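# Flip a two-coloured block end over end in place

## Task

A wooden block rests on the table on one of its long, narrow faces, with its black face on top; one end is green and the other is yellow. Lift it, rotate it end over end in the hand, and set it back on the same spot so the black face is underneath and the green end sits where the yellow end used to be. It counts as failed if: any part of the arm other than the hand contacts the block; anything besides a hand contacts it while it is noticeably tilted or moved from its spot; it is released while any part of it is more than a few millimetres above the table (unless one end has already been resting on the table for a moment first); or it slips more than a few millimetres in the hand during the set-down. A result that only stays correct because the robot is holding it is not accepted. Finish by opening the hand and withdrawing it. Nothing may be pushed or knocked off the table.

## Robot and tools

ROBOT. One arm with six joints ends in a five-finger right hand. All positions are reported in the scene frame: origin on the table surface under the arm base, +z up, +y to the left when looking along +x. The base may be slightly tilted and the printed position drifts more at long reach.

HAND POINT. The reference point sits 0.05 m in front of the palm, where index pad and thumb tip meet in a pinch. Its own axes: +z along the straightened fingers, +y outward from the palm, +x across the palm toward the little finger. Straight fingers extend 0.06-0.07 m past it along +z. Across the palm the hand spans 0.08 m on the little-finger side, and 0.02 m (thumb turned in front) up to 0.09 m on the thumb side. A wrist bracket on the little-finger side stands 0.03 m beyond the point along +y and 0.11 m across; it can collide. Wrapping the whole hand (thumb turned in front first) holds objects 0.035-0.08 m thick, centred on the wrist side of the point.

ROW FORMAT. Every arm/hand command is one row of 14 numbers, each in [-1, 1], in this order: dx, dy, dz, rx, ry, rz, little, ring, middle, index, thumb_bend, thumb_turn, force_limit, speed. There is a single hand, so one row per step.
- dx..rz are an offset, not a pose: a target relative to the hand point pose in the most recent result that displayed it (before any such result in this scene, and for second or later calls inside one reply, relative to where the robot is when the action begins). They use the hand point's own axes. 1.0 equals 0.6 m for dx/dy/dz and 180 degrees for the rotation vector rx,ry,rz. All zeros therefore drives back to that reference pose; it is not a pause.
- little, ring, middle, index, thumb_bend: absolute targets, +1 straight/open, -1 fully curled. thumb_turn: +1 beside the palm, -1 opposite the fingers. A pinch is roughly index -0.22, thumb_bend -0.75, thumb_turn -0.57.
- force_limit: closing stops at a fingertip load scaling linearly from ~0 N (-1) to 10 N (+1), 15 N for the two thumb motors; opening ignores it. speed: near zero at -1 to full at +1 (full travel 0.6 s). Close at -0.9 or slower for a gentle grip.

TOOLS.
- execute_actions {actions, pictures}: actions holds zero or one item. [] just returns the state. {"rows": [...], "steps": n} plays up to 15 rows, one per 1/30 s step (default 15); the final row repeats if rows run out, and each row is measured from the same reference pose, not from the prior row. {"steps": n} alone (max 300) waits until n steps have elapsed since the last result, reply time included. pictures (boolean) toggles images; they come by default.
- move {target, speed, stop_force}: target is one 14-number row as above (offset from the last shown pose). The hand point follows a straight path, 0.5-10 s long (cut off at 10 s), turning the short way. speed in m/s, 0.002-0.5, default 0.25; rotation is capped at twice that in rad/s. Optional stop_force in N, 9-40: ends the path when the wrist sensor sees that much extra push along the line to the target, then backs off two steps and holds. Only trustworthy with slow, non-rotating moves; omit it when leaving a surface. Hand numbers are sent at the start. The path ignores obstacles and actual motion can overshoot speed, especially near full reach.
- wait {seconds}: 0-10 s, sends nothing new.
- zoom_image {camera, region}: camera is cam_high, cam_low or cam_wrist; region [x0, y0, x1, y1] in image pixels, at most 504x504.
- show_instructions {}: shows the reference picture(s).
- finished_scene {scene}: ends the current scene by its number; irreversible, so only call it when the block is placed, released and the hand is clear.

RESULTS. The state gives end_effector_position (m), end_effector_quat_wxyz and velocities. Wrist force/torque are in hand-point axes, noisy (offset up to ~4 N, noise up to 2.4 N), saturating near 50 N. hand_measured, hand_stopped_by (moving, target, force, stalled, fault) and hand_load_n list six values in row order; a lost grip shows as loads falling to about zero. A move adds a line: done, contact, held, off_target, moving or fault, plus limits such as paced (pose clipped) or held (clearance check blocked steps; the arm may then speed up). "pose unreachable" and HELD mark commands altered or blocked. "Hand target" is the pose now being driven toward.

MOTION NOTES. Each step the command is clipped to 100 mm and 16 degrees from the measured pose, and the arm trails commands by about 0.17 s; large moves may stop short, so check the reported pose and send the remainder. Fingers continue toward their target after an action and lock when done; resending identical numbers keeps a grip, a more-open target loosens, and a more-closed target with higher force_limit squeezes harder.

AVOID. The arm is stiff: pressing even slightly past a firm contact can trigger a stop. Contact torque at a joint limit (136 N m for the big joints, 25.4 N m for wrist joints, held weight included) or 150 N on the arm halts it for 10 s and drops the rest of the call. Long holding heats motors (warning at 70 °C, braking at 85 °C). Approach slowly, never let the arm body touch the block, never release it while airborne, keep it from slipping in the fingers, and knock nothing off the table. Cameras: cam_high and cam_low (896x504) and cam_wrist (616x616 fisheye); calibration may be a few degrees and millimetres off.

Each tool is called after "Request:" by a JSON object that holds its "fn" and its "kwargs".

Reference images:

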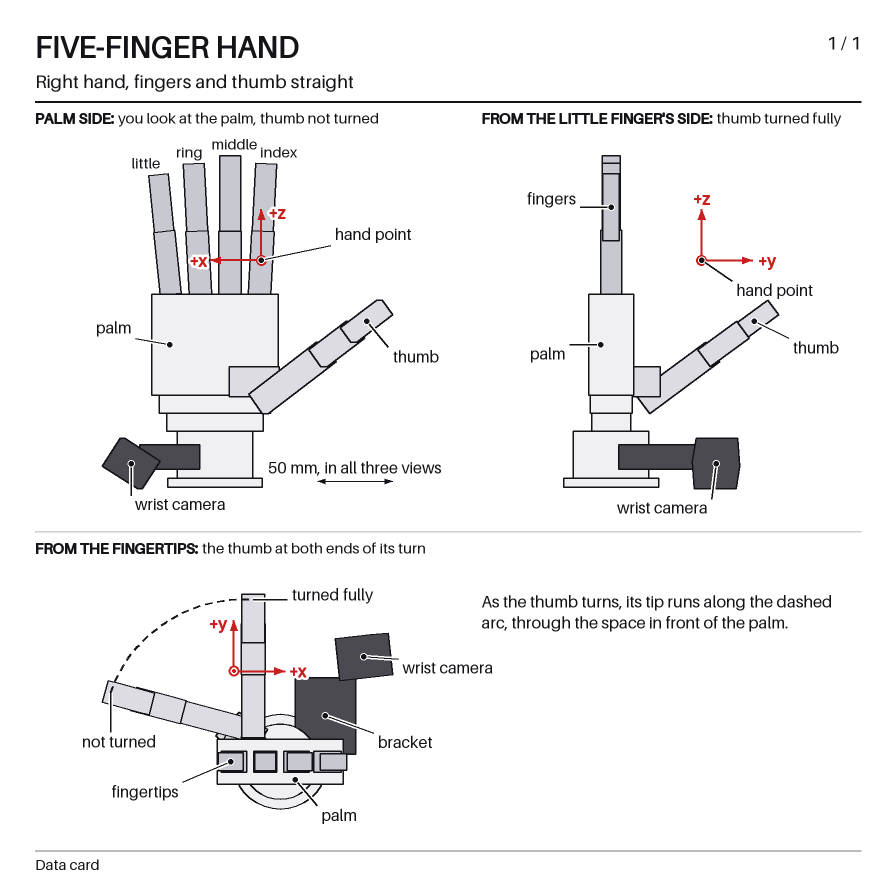

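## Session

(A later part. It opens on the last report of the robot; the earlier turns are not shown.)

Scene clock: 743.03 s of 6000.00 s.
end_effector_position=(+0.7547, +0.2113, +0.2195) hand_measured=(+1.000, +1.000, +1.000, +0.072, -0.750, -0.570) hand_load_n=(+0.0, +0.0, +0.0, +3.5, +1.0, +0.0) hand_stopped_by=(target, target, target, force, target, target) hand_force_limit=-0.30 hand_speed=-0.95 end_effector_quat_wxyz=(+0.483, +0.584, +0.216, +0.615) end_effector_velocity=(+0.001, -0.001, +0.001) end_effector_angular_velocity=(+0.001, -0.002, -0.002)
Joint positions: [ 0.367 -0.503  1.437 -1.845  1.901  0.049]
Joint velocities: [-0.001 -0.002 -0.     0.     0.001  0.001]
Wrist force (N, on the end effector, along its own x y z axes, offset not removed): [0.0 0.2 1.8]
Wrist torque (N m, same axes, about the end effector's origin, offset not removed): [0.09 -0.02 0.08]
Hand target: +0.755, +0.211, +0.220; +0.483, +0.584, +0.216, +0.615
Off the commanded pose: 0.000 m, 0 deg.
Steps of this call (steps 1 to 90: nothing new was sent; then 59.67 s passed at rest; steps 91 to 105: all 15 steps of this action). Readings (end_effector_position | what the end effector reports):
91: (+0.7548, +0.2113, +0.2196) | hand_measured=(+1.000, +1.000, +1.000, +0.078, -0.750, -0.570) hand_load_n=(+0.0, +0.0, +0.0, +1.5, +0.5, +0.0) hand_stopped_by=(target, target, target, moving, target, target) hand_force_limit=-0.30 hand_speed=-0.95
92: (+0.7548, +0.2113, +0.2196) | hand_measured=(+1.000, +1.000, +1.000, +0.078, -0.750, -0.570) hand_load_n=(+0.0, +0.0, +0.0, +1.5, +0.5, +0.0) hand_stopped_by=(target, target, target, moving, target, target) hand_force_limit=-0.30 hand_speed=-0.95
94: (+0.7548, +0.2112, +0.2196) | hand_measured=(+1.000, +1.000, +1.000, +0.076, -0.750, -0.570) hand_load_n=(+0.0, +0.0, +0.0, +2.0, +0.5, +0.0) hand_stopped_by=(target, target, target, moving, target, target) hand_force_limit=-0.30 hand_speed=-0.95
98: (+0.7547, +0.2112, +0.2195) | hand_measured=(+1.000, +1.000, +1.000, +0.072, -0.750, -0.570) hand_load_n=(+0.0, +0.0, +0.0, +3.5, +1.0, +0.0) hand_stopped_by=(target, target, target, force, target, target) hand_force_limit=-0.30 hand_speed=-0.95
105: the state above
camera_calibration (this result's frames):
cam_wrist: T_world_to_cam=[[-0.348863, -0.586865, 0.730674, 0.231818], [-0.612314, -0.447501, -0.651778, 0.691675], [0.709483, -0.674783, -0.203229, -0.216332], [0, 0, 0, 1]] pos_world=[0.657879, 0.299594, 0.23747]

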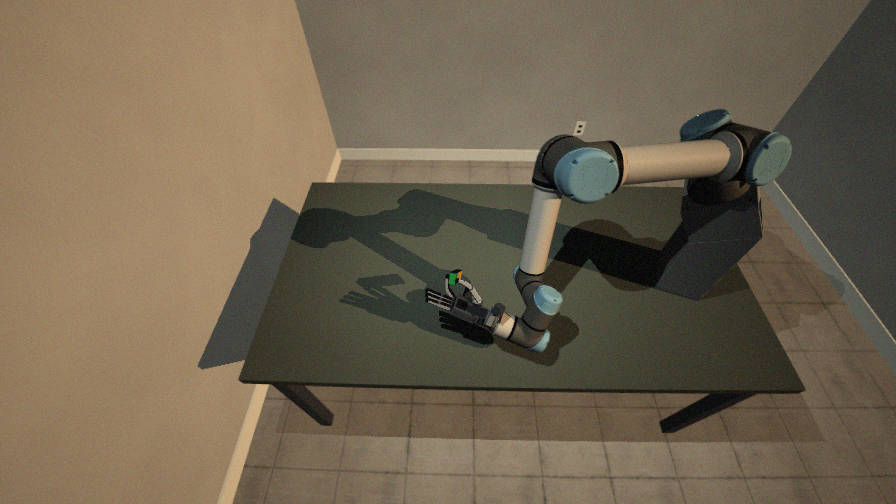

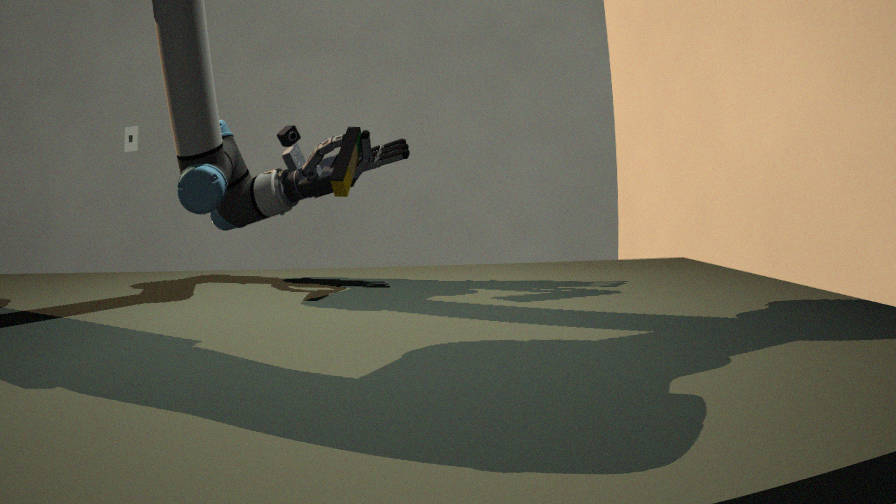

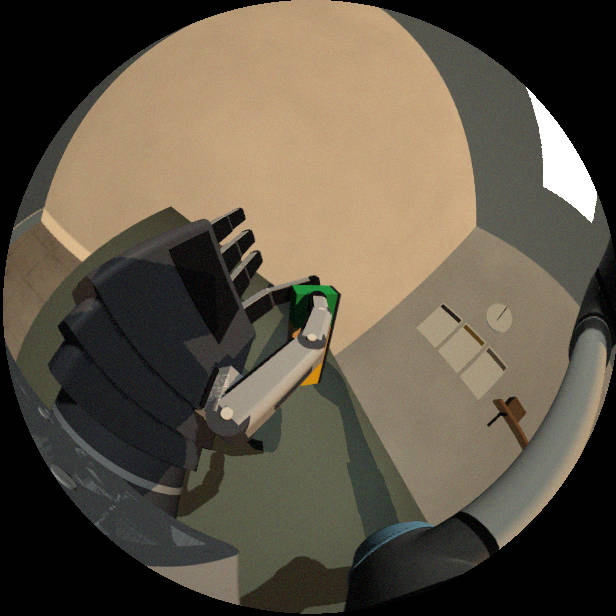

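Request:
{"fn": "execute_actions", "kwargs": {"actions": []}}

Scene clock: 769.63 s of 6000.00 s.
end_effector_position=(+0.7548, +0.2113, +0.2196) hand_measured=(+1.000, +1.000, +1.000, +0.072, -0.750, -0.570) hand_load_n=(+0.0, +0.0, +0.0, +3.5, +1.0, +0.0) hand_stopped_by=(target, target, target, force, target, target) hand_force_limit=-0.30 hand_speed=-0.95 end_effector_quat_wxyz=(+0.483, +0.584, +0.216, +0.615) end_effector_velocity=(-0.000, -0.000, -0.000) end_effector_angular_velocity=(-0.001, +0.000, -0.001)
Joint positions: [ 0.367 -0.503  1.437 -1.844  1.901  0.049]
Joint velocities: [-0.001 -0.     0.    -0.     0.    -0.   ]
Wrist force (N, on the end effector, along its own x y z axes, offset not removed): [-0.6 -0.2 2.4]
Wrist torque (N m, same axes, about the end effector's origin, offset not removed): [0.06 -0.03 0.04]
Hand target: +0.755, +0.211, +0.220; +0.483, +0.584, +0.216, +0.615
Off the commanded pose: 0.000 m, 0 deg.
Steps of this call (steps 1 to 90: nothing new was sent; then 23.60 s passed at rest). Readings (end_effector_position | what the end effector reports):
1: (+0.7547, +0.2113, +0.2195) | hand_measured=(+1.000, +1.000, +1.000, +0.072, -0.750, -0.570) hand_load_n=(+0.0, +0.0, +0.0, +3.5, +1.0, +0.0) hand_stopped_by=(target, target, target, force, target, target) hand_force_limit=-0.30 hand_speed=-0.95
2: (+0.7547, +0.2113, +0.2195) | hand_measured=(+1.000, +1.000, +1.000, +0.072, -0.750, -0.570) hand_load_n=(+0.0, +0.0, +0.0, +3.5, +1.0, +0.0) hand_stopped_by=(target, target, target, force, target, target) hand_force_limit=-0.30 hand_speed=-0.95
4: (+0.7547, +0.2113, +0.2196) | hand_measured=(+1.000, +1.000, +1.000, +0.072, -0.750, -0.570) hand_load_n=(+0.0, +0.0, +0.0, +3.5, +1.0, +0.0) hand_stopped_by=(target, target, target, force, target, target) hand_force_limit=-0.30 hand_speed=-0.95
8: (+0.7547, +0.2113, +0.2196) | hand_measured=(+1.000, +1.000, +1.000, +0.072, -0.750, -0.570) hand_load_n=(+0.0, +0.0, +0.0, +3.5, +1.0, +0.0) hand_stopped_by=(target, target, target, force, target, target) hand_force_limit=-0.30 hand_speed=-0.95
90: the state above
camera_calibration (this result's frames):
cam_wrist: T_world_to_cam=[[-0.348997, -0.586908, 0.730575, 0.231899], [-0.612225, -0.447434, -0.651908, 0.691725], [0.709494, -0.67479, -0.203167, -0.216372], [0, 0, 0, 1]] pos_world=[0.657937, 0.299599, 0.237562]

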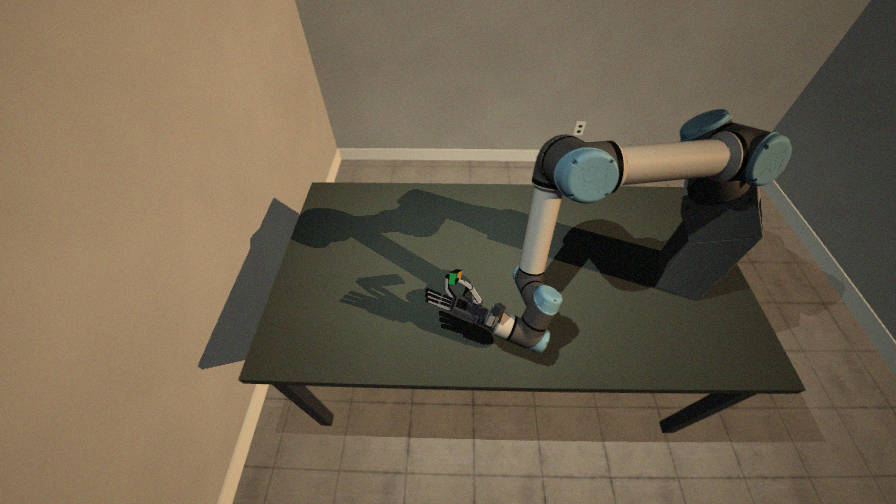

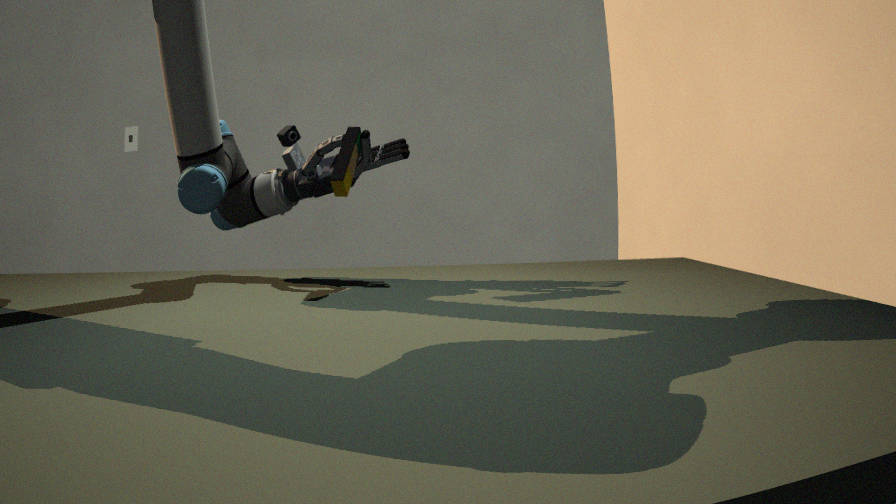

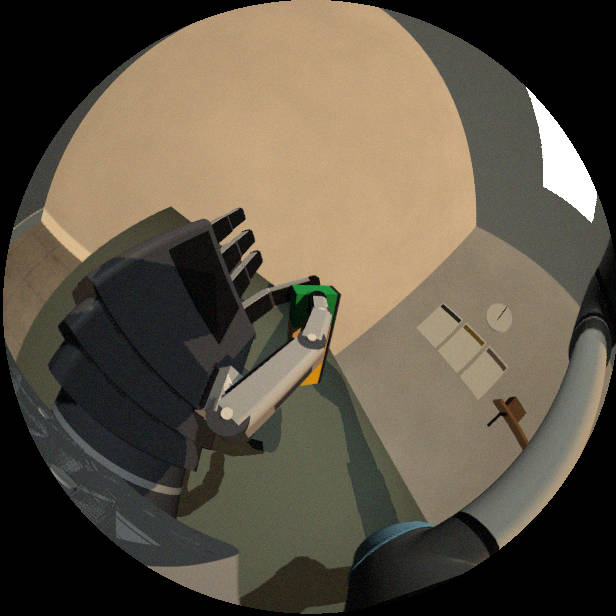

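Request:
{"fn": "zoom_image", "kwargs": {"camera": "cam_wrist", "region": [220, 230, 400, 410]}}

Request:
{"fn": "zoom_image", "kwargs": {"camera": "cam_low", "region": [250, 90, 450, 230]}}

Region (220, 230, 400, 410) of cam_wrist's 616x616 image, scaled by 2.800, with more detail than that image has.

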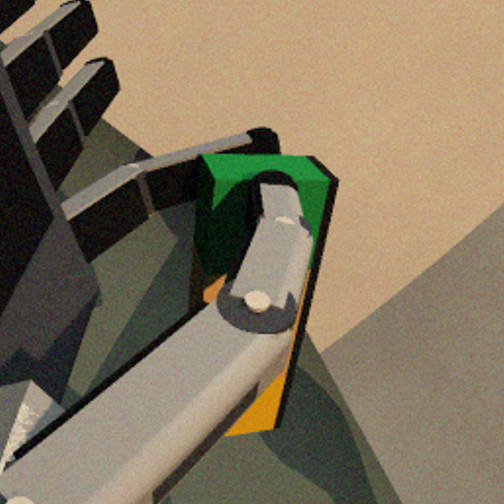

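Region (250, 90, 450, 230) of cam_low's 896x504 image, scaled by 2.520, with more detail than that image has; it fills the top 353 rows of this view, and the rest is white.

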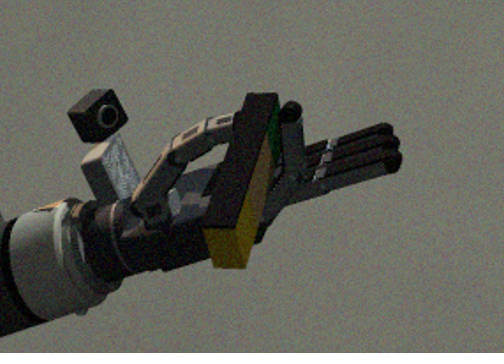

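Request:
{"fn": "execute_actions", "kwargs": {"actions": [{"rows": [[0,0,0,0,0,0,1,1,1,-0.35,-0.75,-0.57,0.5,-0.95]], "steps": 15}]}}

Scene clock: 823.00 s of 6000.00 s.
end_effector_position=(+0.7548, +0.2113, +0.2196) hand_measured=(+1.000, +1.000, +1.000, +0.060, -0.748, -0.570) hand_load_n=(+0.0, +0.0, +0.0, +7.5, +2.0, +0.5) hand_stopped_by=(target, target, target, force, target, target) hand_force_limit=0.50 hand_speed=-0.95 end_effector_quat_wxyz=(+0.483, +0.584, +0.216, +0.615) end_effector_velocity=(-0.000, +0.000, -0.000) end_effector_angular_velocity=(+0.001, +0.000, -0.000)
Joint positions: [ 0.367 -0.503  1.437 -1.844  1.901  0.049]
Joint velocities: [ 0.001  0.     0.001 -0.     0.001 -0.   ]
Wrist force (N, on the end effector, along its own x y z axes, offset not removed): [0.4 -1.3 2.1]
Wrist torque (N m, same axes, about the end effector's origin, offset not removed): [-0.08 -0.07 0.11]
Hand target: +0.755, +0.211, +0.220; +0.483, +0.584, +0.216, +0.615
Off the commanded pose: 0.000 m, 0 deg.
Steps of this call (steps 1 to 90: nothing new was sent; then 49.87 s passed at rest; steps 91 to 105: all 15 steps of this action). Readings (end_effector_position | what the end effector reports):
91: (+0.7548, +0.2113, +0.2196) | hand_measured=(+1.000, +1.000, +1.000, +0.072, -0.750, -0.570) hand_load_n=(+0.0, +0.0, +0.0, +3.5, +1.0, +0.0) hand_stopped_by=(target, target, target, moving, target, target) hand_force_limit=0.50 hand_speed=-0.95
92: (+0.7548, +0.2113, +0.2196) | hand_measured=(+1.000, +1.000, +1.000, +0.072, -0.750, -0.570) hand_load_n=(+0.0, +0.0, +0.0, +3.5, +1.0, +0.0) hand_stopped_by=(target, target, target, moving, target, target) hand_force_limit=0.50 hand_speed=-0.95
94: (+0.7548, +0.2113, +0.2196) | hand_measured=(+1.000, +1.000, +1.000, +0.070, -0.750, -0.570) hand_load_n=(+0.0, +0.0, +0.0, +4.0, +1.0, +0.0) hand_stopped_by=(target, target, target, moving, target, target) hand_force_limit=0.50 hand_speed=-0.95
98: (+0.7548, +0.2113, +0.2196) | hand_measured=(+1.000, +1.000, +1.000, +0.058, -0.748, -0.570) hand_load_n=(+0.0, +0.0, +0.0, +7.5, +2.0, +0.5) hand_stopped_by=(target, target, target, force, target, target) hand_force_limit=0.50 hand_speed=-0.95
105: the state above
camera_calibration (this result's frames):
cam_wrist: T_world_to_cam=[[-0.348997, -0.586908, 0.730575, 0.231899], [-0.612225, -0.447434, -0.651908, 0.691725], [0.709494, -0.67479, -0.203167, -0.216372], [0, 0, 0, 1]] pos_world=[0.657937, 0.299599, 0.237562]

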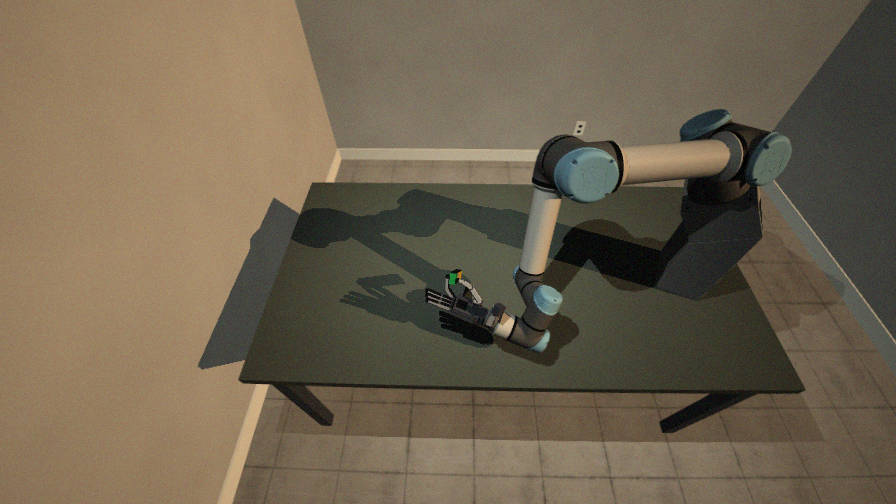

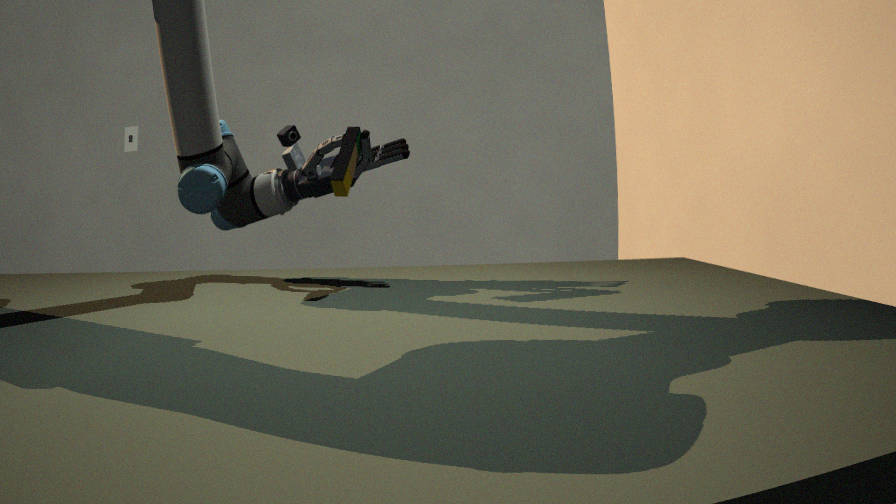

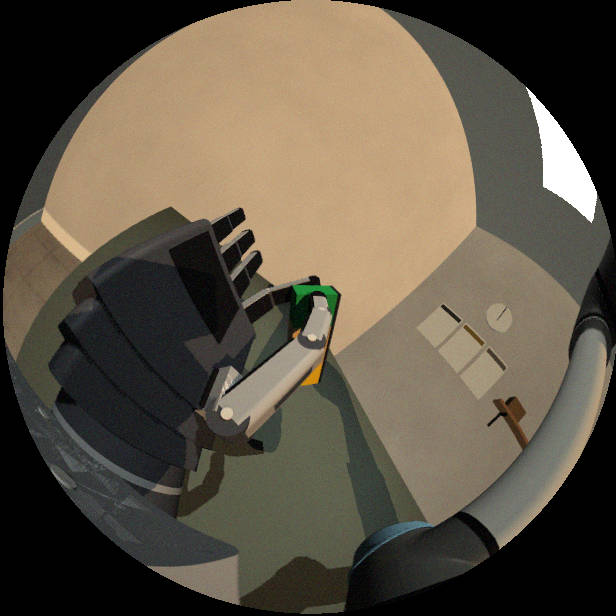

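Request:
{"fn": "move", "kwargs": {"target": [0,0,0,0,-0.06471,0.24147,1,1,1,-0.35,-0.75,-0.57,0.5,-0.95], "speed": 0.08}}

Scene clock: 833.43 s of 6000.00 s.
end_effector_position=(+0.7549, +0.2112, +0.2196) hand_measured=(+1.000, +1.000, +1.000, +0.060, -0.748, -0.570) hand_load_n=(+0.0, +0.0, +0.0, +7.5, +2.0, +0.5) hand_stopped_by=(target, target, target, force, target, target) hand_force_limit=0.50 hand_speed=-0.95 end_effector_quat_wxyz=(+0.241, +0.680, -0.064, +0.689) end_effector_velocity=(+0.000, +0.000, +0.000) end_effector_angular_velocity=(+0.013, -0.002, +0.000)
Joint positions: [ 0.465 -0.639  1.483 -1.705  2.146  0.762]
Joint velocities: [ 0.001 -0.004  0.002  0.004  0.003  0.013]
Wrist force (N, on the end effector, along its own x y z axes, offset not removed): [0.1 -0.2 2.2]
Wrist torque (N m, same axes, about the end effector's origin, offset not removed): [0.01 -0.18 0.18]
Hand target: +0.755, +0.211, +0.220; +0.241, +0.680, -0.065, +0.689
Off the commanded pose: 0.000 m, 0 deg.
After step 90, 2.17 s passed at rest.
move: done
camera_calibration (this result's frames):
cam_wrist: T_world_to_cam=[[-0.405997, -0.911507, 0.0657467, 0.489519], [-0.503014, 0.162825, -0.848802, 0.52365], [0.762983, -0.377682, -0.524607, -0.249015], [0, 0, 0, 1]] pos_world=[0.65214, 0.266888, 0.281656]

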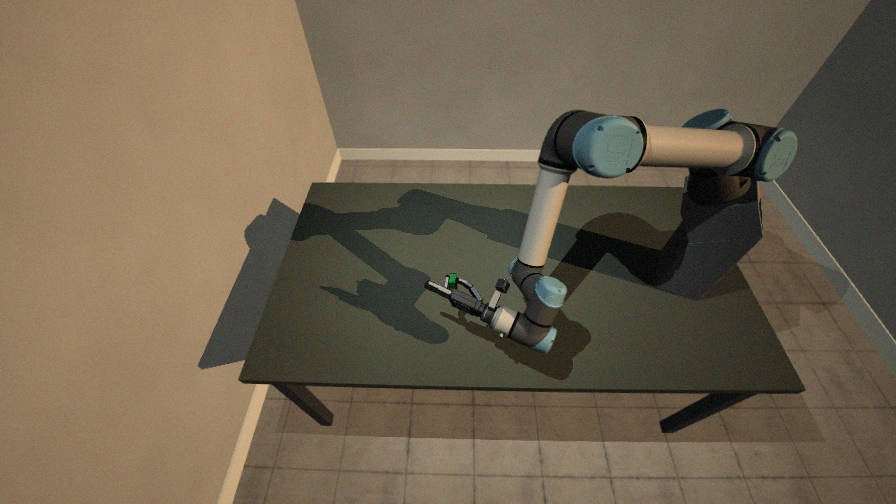

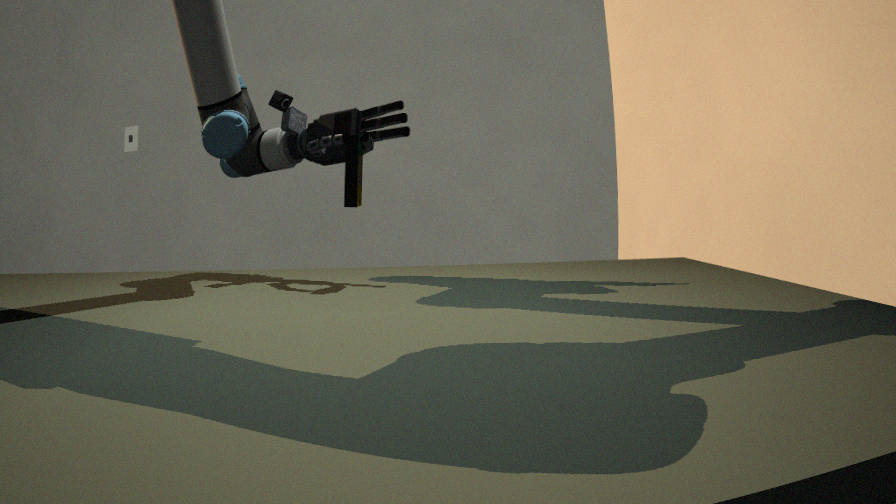

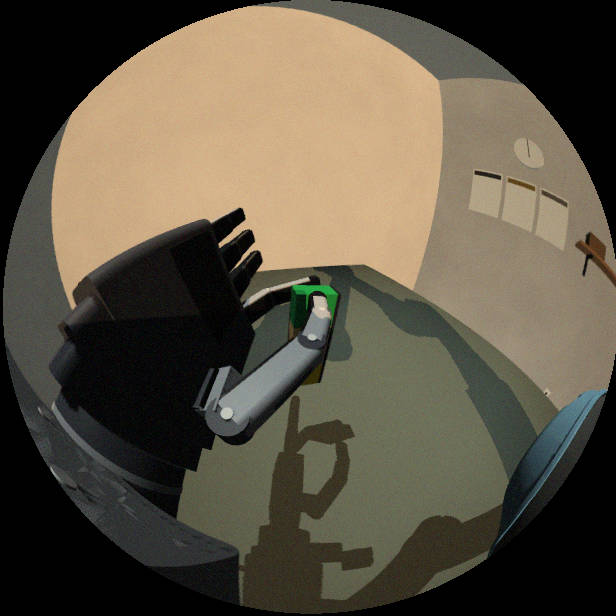

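Request:
{"fn": "zoom_image", "kwargs": {"camera": "cam_low", "region": [270, 90, 430, 220]}}

Region (270, 90, 430, 220) of cam_low's 896x504 image, scaled by 3.150, with more detail than that image has; it fills the top 410 rows of this view, and the rest is white.

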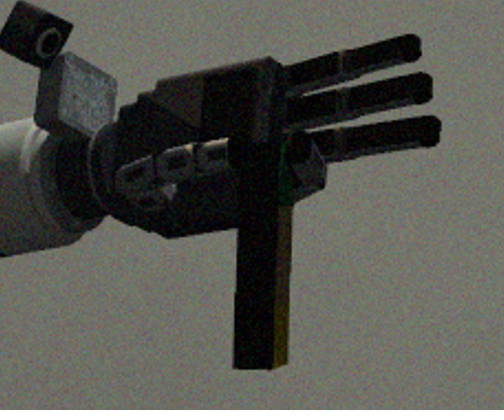

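Request:
{"fn": "move", "kwargs": {"target": [0,0,0,0,-0.06471,0.24147,1,1,1,-0.35,-0.75,-0.57,0.5,-0.95], "speed": 0.08}}

Scene clock: 847.47 s of 6000.00 s.
end_effector_position=(+0.7549, +0.2113, +0.2195) hand_measured=(+1.000, +1.000, +1.000, +0.060, -0.748, -0.570) hand_load_n=(+0.0, +0.0, +0.0, +7.5, +2.0, +0.5) hand_stopped_by=(target, target, target, force, target, target) hand_force_limit=0.50 hand_speed=-0.95 end_effector_quat_wxyz=(-0.038, +0.673, -0.334, +0.659) end_effector_velocity=(-0.001, +0.001, -0.001) end_effector_angular_velocity=(+0.012, +0.000, +0.002)
Joint positions: [ 0.477 -0.861  1.616 -1.395  2.226  1.644]
Joint velocities: [ 0.    -0.002  0.002  0.008 -0.001  0.015]
Wrist force (N, on the end effector, along its own x y z axes, offset not removed): [-0.8 -1.4 2.3]
Wrist torque (N m, same axes, about the end effector's origin, offset not removed): [-0.15 0.04 0.05]
Hand target: +0.755, +0.211, +0.220; -0.038, +0.673, -0.335, +0.658
Off the commanded pose: 0.000 m, 0 deg.
After step 90, 5.80 s passed at rest.
move: done
camera_calibration (this result's frames):
cam_wrist: T_world_to_cam=[[-0.363422, -0.679103, -0.637765, 0.562785], [-0.401984, 0.731873, -0.550246, 0.261542], [0.840437, 0.0563995, -0.538967, -0.396063], [0, 0, 0, 1]] pos_world=[0.64253, 0.213111, 0.289372]

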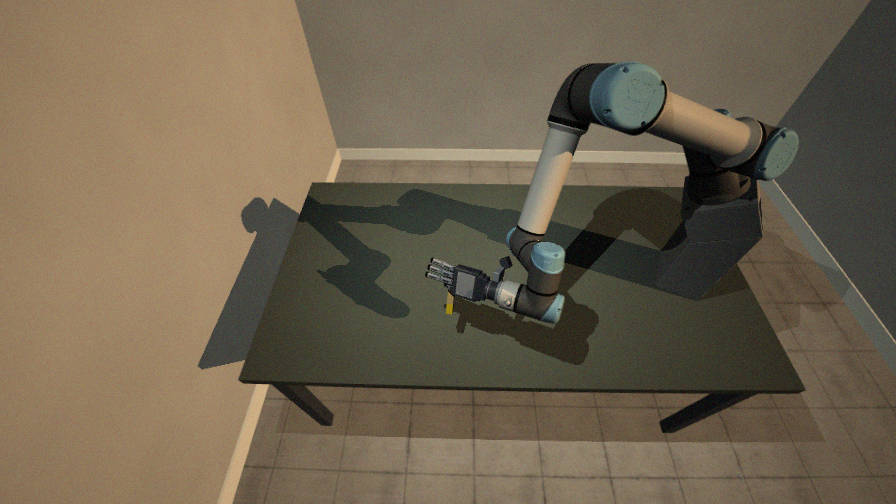

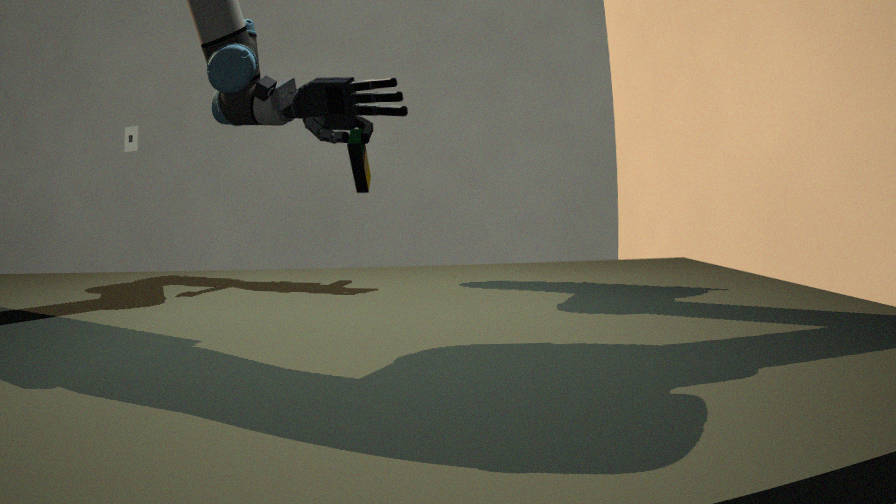

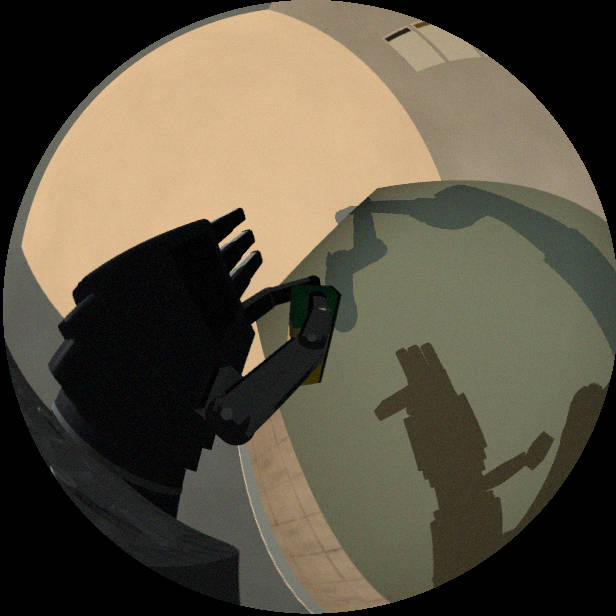

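Request:
{"fn": "move", "kwargs": {"target": [-0.038,0.1633,0.04397,0,-0.0604,0.22537,1,1,1,-0.35,-0.75,-0.57,0.5,-0.95], "speed": 0.07}}

Scene clock: 871.83 s of 6000.00 s.
end_effector_position=(+0.7415, +0.1369, +0.1485) hand_measured=(+1.000, +1.000, +1.000, +0.060, -0.748, -0.570) hand_load_n=(+0.0, +0.0, +0.0, +7.5, +2.0, +0.0) hand_stopped_by=(target, target, target, force, target, target) hand_force_limit=0.50 hand_speed=-0.95 end_effector_quat_wxyz=(-0.294, +0.574, -0.542, +0.539) end_effector_velocity=(-0.000, -0.001, -0.001) end_effector_angular_velocity=(+0.011, -0.001, +0.002)
Joint positions: [ 0.212 -0.988  1.83  -1.23   1.897  2.586]
Joint velocities: [-0.005 -0.     0.001  0.002 -0.009  0.013]
Wrist force (N, on the end effector, along its own x y z axes, offset not removed): [-0.6 -1.9 0.7]
Wrist torque (N m, same axes, about the end effector's origin, offset not removed): [-0.20 0.00 -0.01]
Hand target: +0.741, +0.137, +0.148; -0.294, +0.574, -0.542, +0.539
Off the commanded pose: 0.000 m, 0 deg.
After step 90, 15.80 s passed at rest.
move: done
camera_calibration (this result's frames):
cam_wrist: T_world_to_cam=[[-0.255392, -0.0750933, -0.963917, 0.347768], [-0.367684, 0.929615, 0.0249977, 0.133636], [0.894194, 0.360801, -0.265027, -0.541097], [0, 0, 0, 1]] pos_world=[0.621799, 0.0971135, 0.188474]

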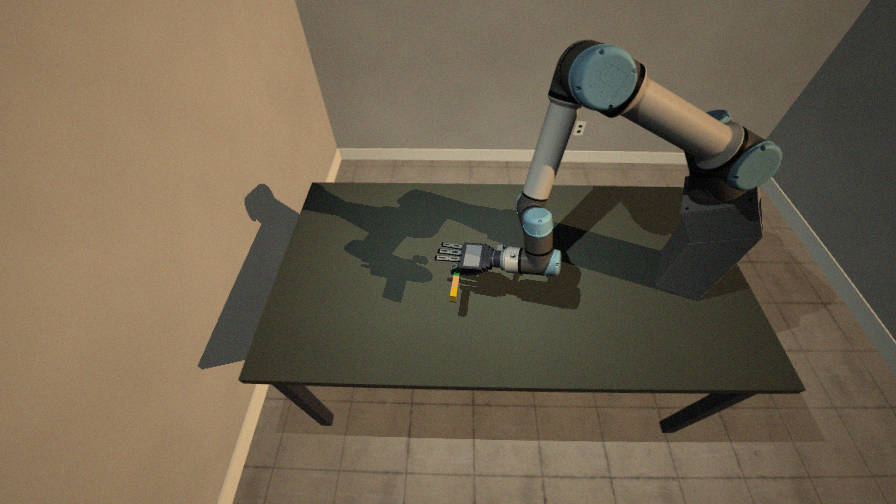

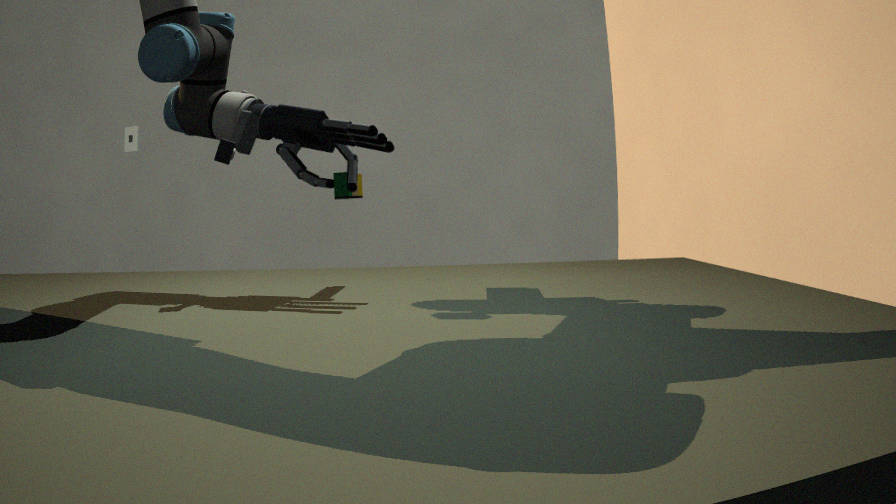

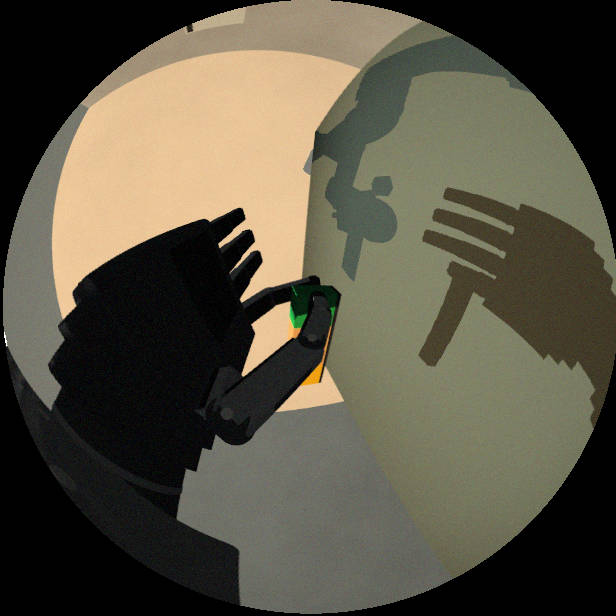

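Request:
{"fn": "zoom_image", "kwargs": {"camera": "cam_low", "region": [310, 150, 390, 220]}}

Request:
{"fn": "zoom_image", "kwargs": {"camera": "cam_wrist", "region": [250, 260, 390, 400]}}

Region (310, 150, 390, 220) of cam_low's 896x504 image, scaled by 6.300, with more detail than that image has; it fills the top 441 rows of this view, and the rest is white.

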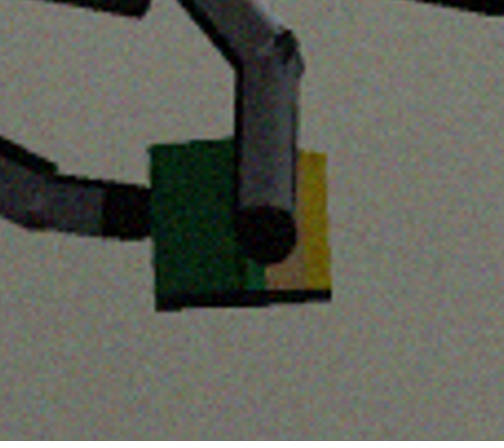

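Region (250, 260, 390, 400) of cam_wrist's 616x616 image, scaled by 3.600, with more detail than that image has.

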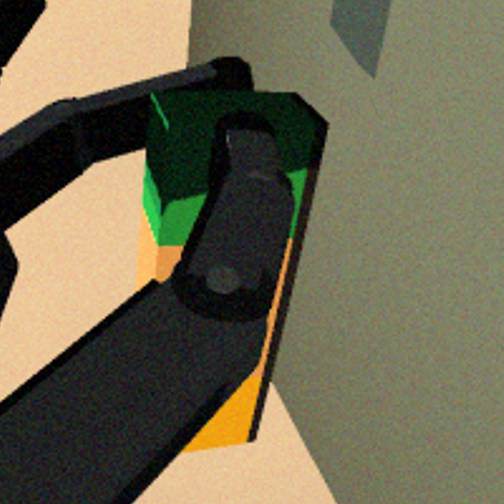

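Request:
{"fn": "zoom_image", "kwargs": {"camera": "cam_high", "region": [420, 230, 520, 320]}}

Region (420, 230, 520, 320) of cam_high's 896x504 image, scaled by 5.040, with more detail than that image has; it fills the top 454 rows of this view, and the rest is white.

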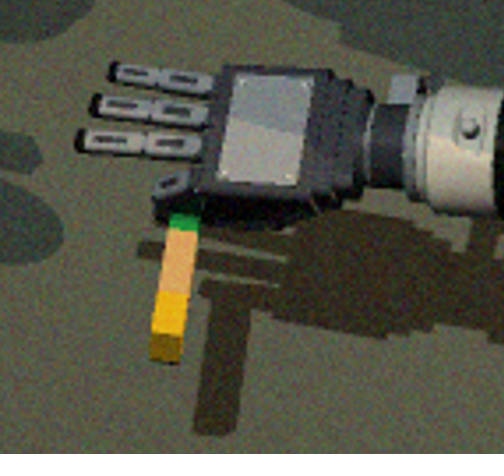

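Request:
{"fn": "move", "kwargs": {"target": [-0.0457,0.1693,0.04528,-0.01591,0.00911,0.00244,1,1,1,-0.35,-0.75,-0.57,0.5,-0.95], "speed": 0.05}}

Scene clock: 994.40 s of 6000.00 s.
end_effector_position=(+0.7406, +0.1313, +0.0403) hand_measured=(+1.000, +1.000, +1.000, +0.060, -0.748, -0.570) hand_load_n=(+0.0, +0.0, +0.0, +7.0, +2.0, +0.0) hand_stopped_by=(target, target, target, force, target, target) hand_force_limit=0.50 hand_speed=-0.95 end_effector_quat_wxyz=(-0.274, +0.571, -0.561, +0.533) end_effector_velocity=(+0.001, -0.001, -0.002) end_effector_angular_velocity=(+0.001, +0.000, -0.002)
Joint positions: [ 0.166 -0.764  1.67  -1.259  1.904  2.621]
Joint velocities: [-0.001  0.004 -0.005  0.001  0.     0.002]
Wrist force (N, on the end effector, along its own x y z axes, offset not removed): [-1.6 0.3 2.7]
Wrist torque (N m, same axes, about the end effector's origin, offset not removed): [-0.01 0.18 0.03]
Hand target: +0.741, +0.131, +0.040; -0.274, +0.571, -0.561, +0.533
Off the commanded pose: 0.000 m, 0 deg.
After step 90, 117.00 s passed at rest.
move: done
camera_calibration (this result's frames):
cam_wrist: T_world_to_cam=[[-0.294681, -0.0566079, -0.953918, 0.269026], [-0.325833, 0.944374, 0.0446137, 0.107444], [0.898329, 0.323965, -0.296734, -0.563913], [0, 0, 0, 1]] pos_world=[0.620865, 0.09645, 0.0845029]

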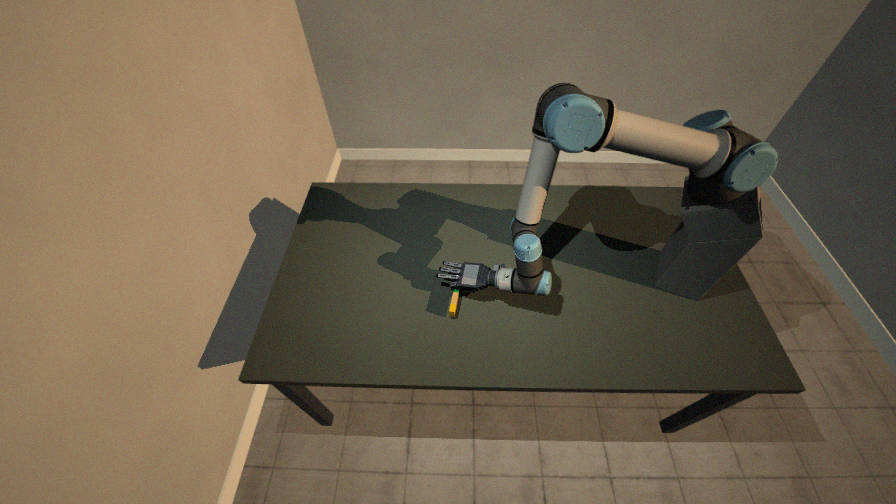

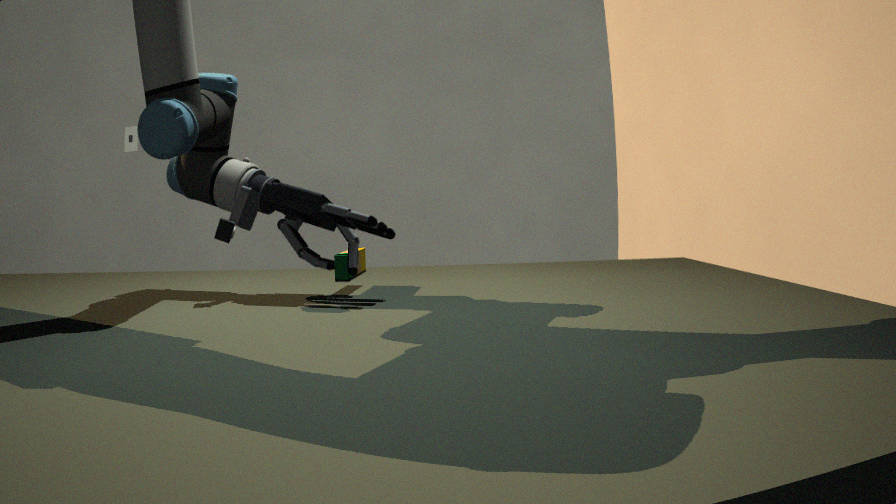

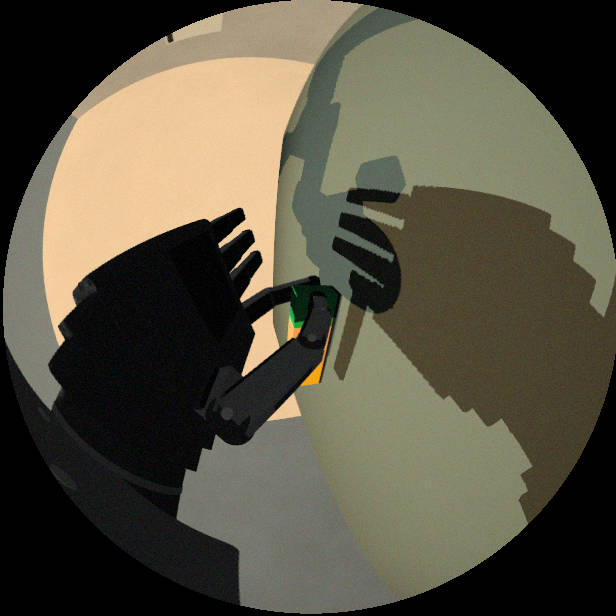

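Request:
{"fn": "zoom_image", "kwargs": {"camera": "cam_low", "region": [310, 235, 390, 305]}}

Request:
{"fn": "zoom_image", "kwargs": {"camera": "cam_wrist", "region": [250, 260, 390, 400]}}

Region (310, 235, 390, 305) of cam_low's 896x504 image, scaled by 6.300, with more detail than that image has; it fills the top 441 rows of this view, and the rest is white.

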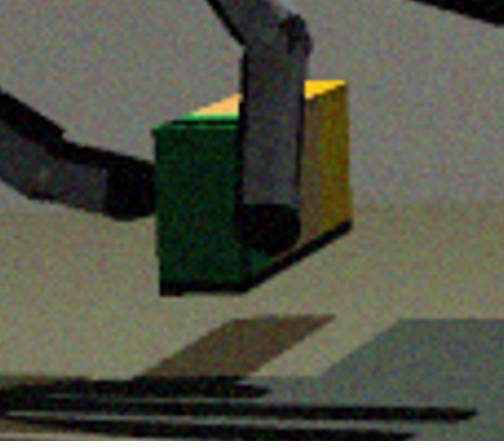

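Region (250, 260, 390, 400) of cam_wrist's 616x616 image, scaled by 3.600, with more detail than that image has.

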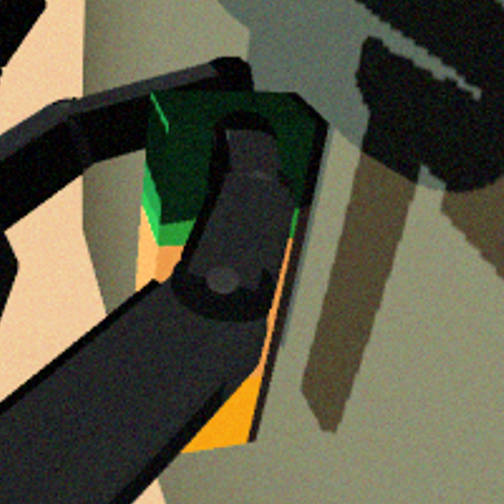

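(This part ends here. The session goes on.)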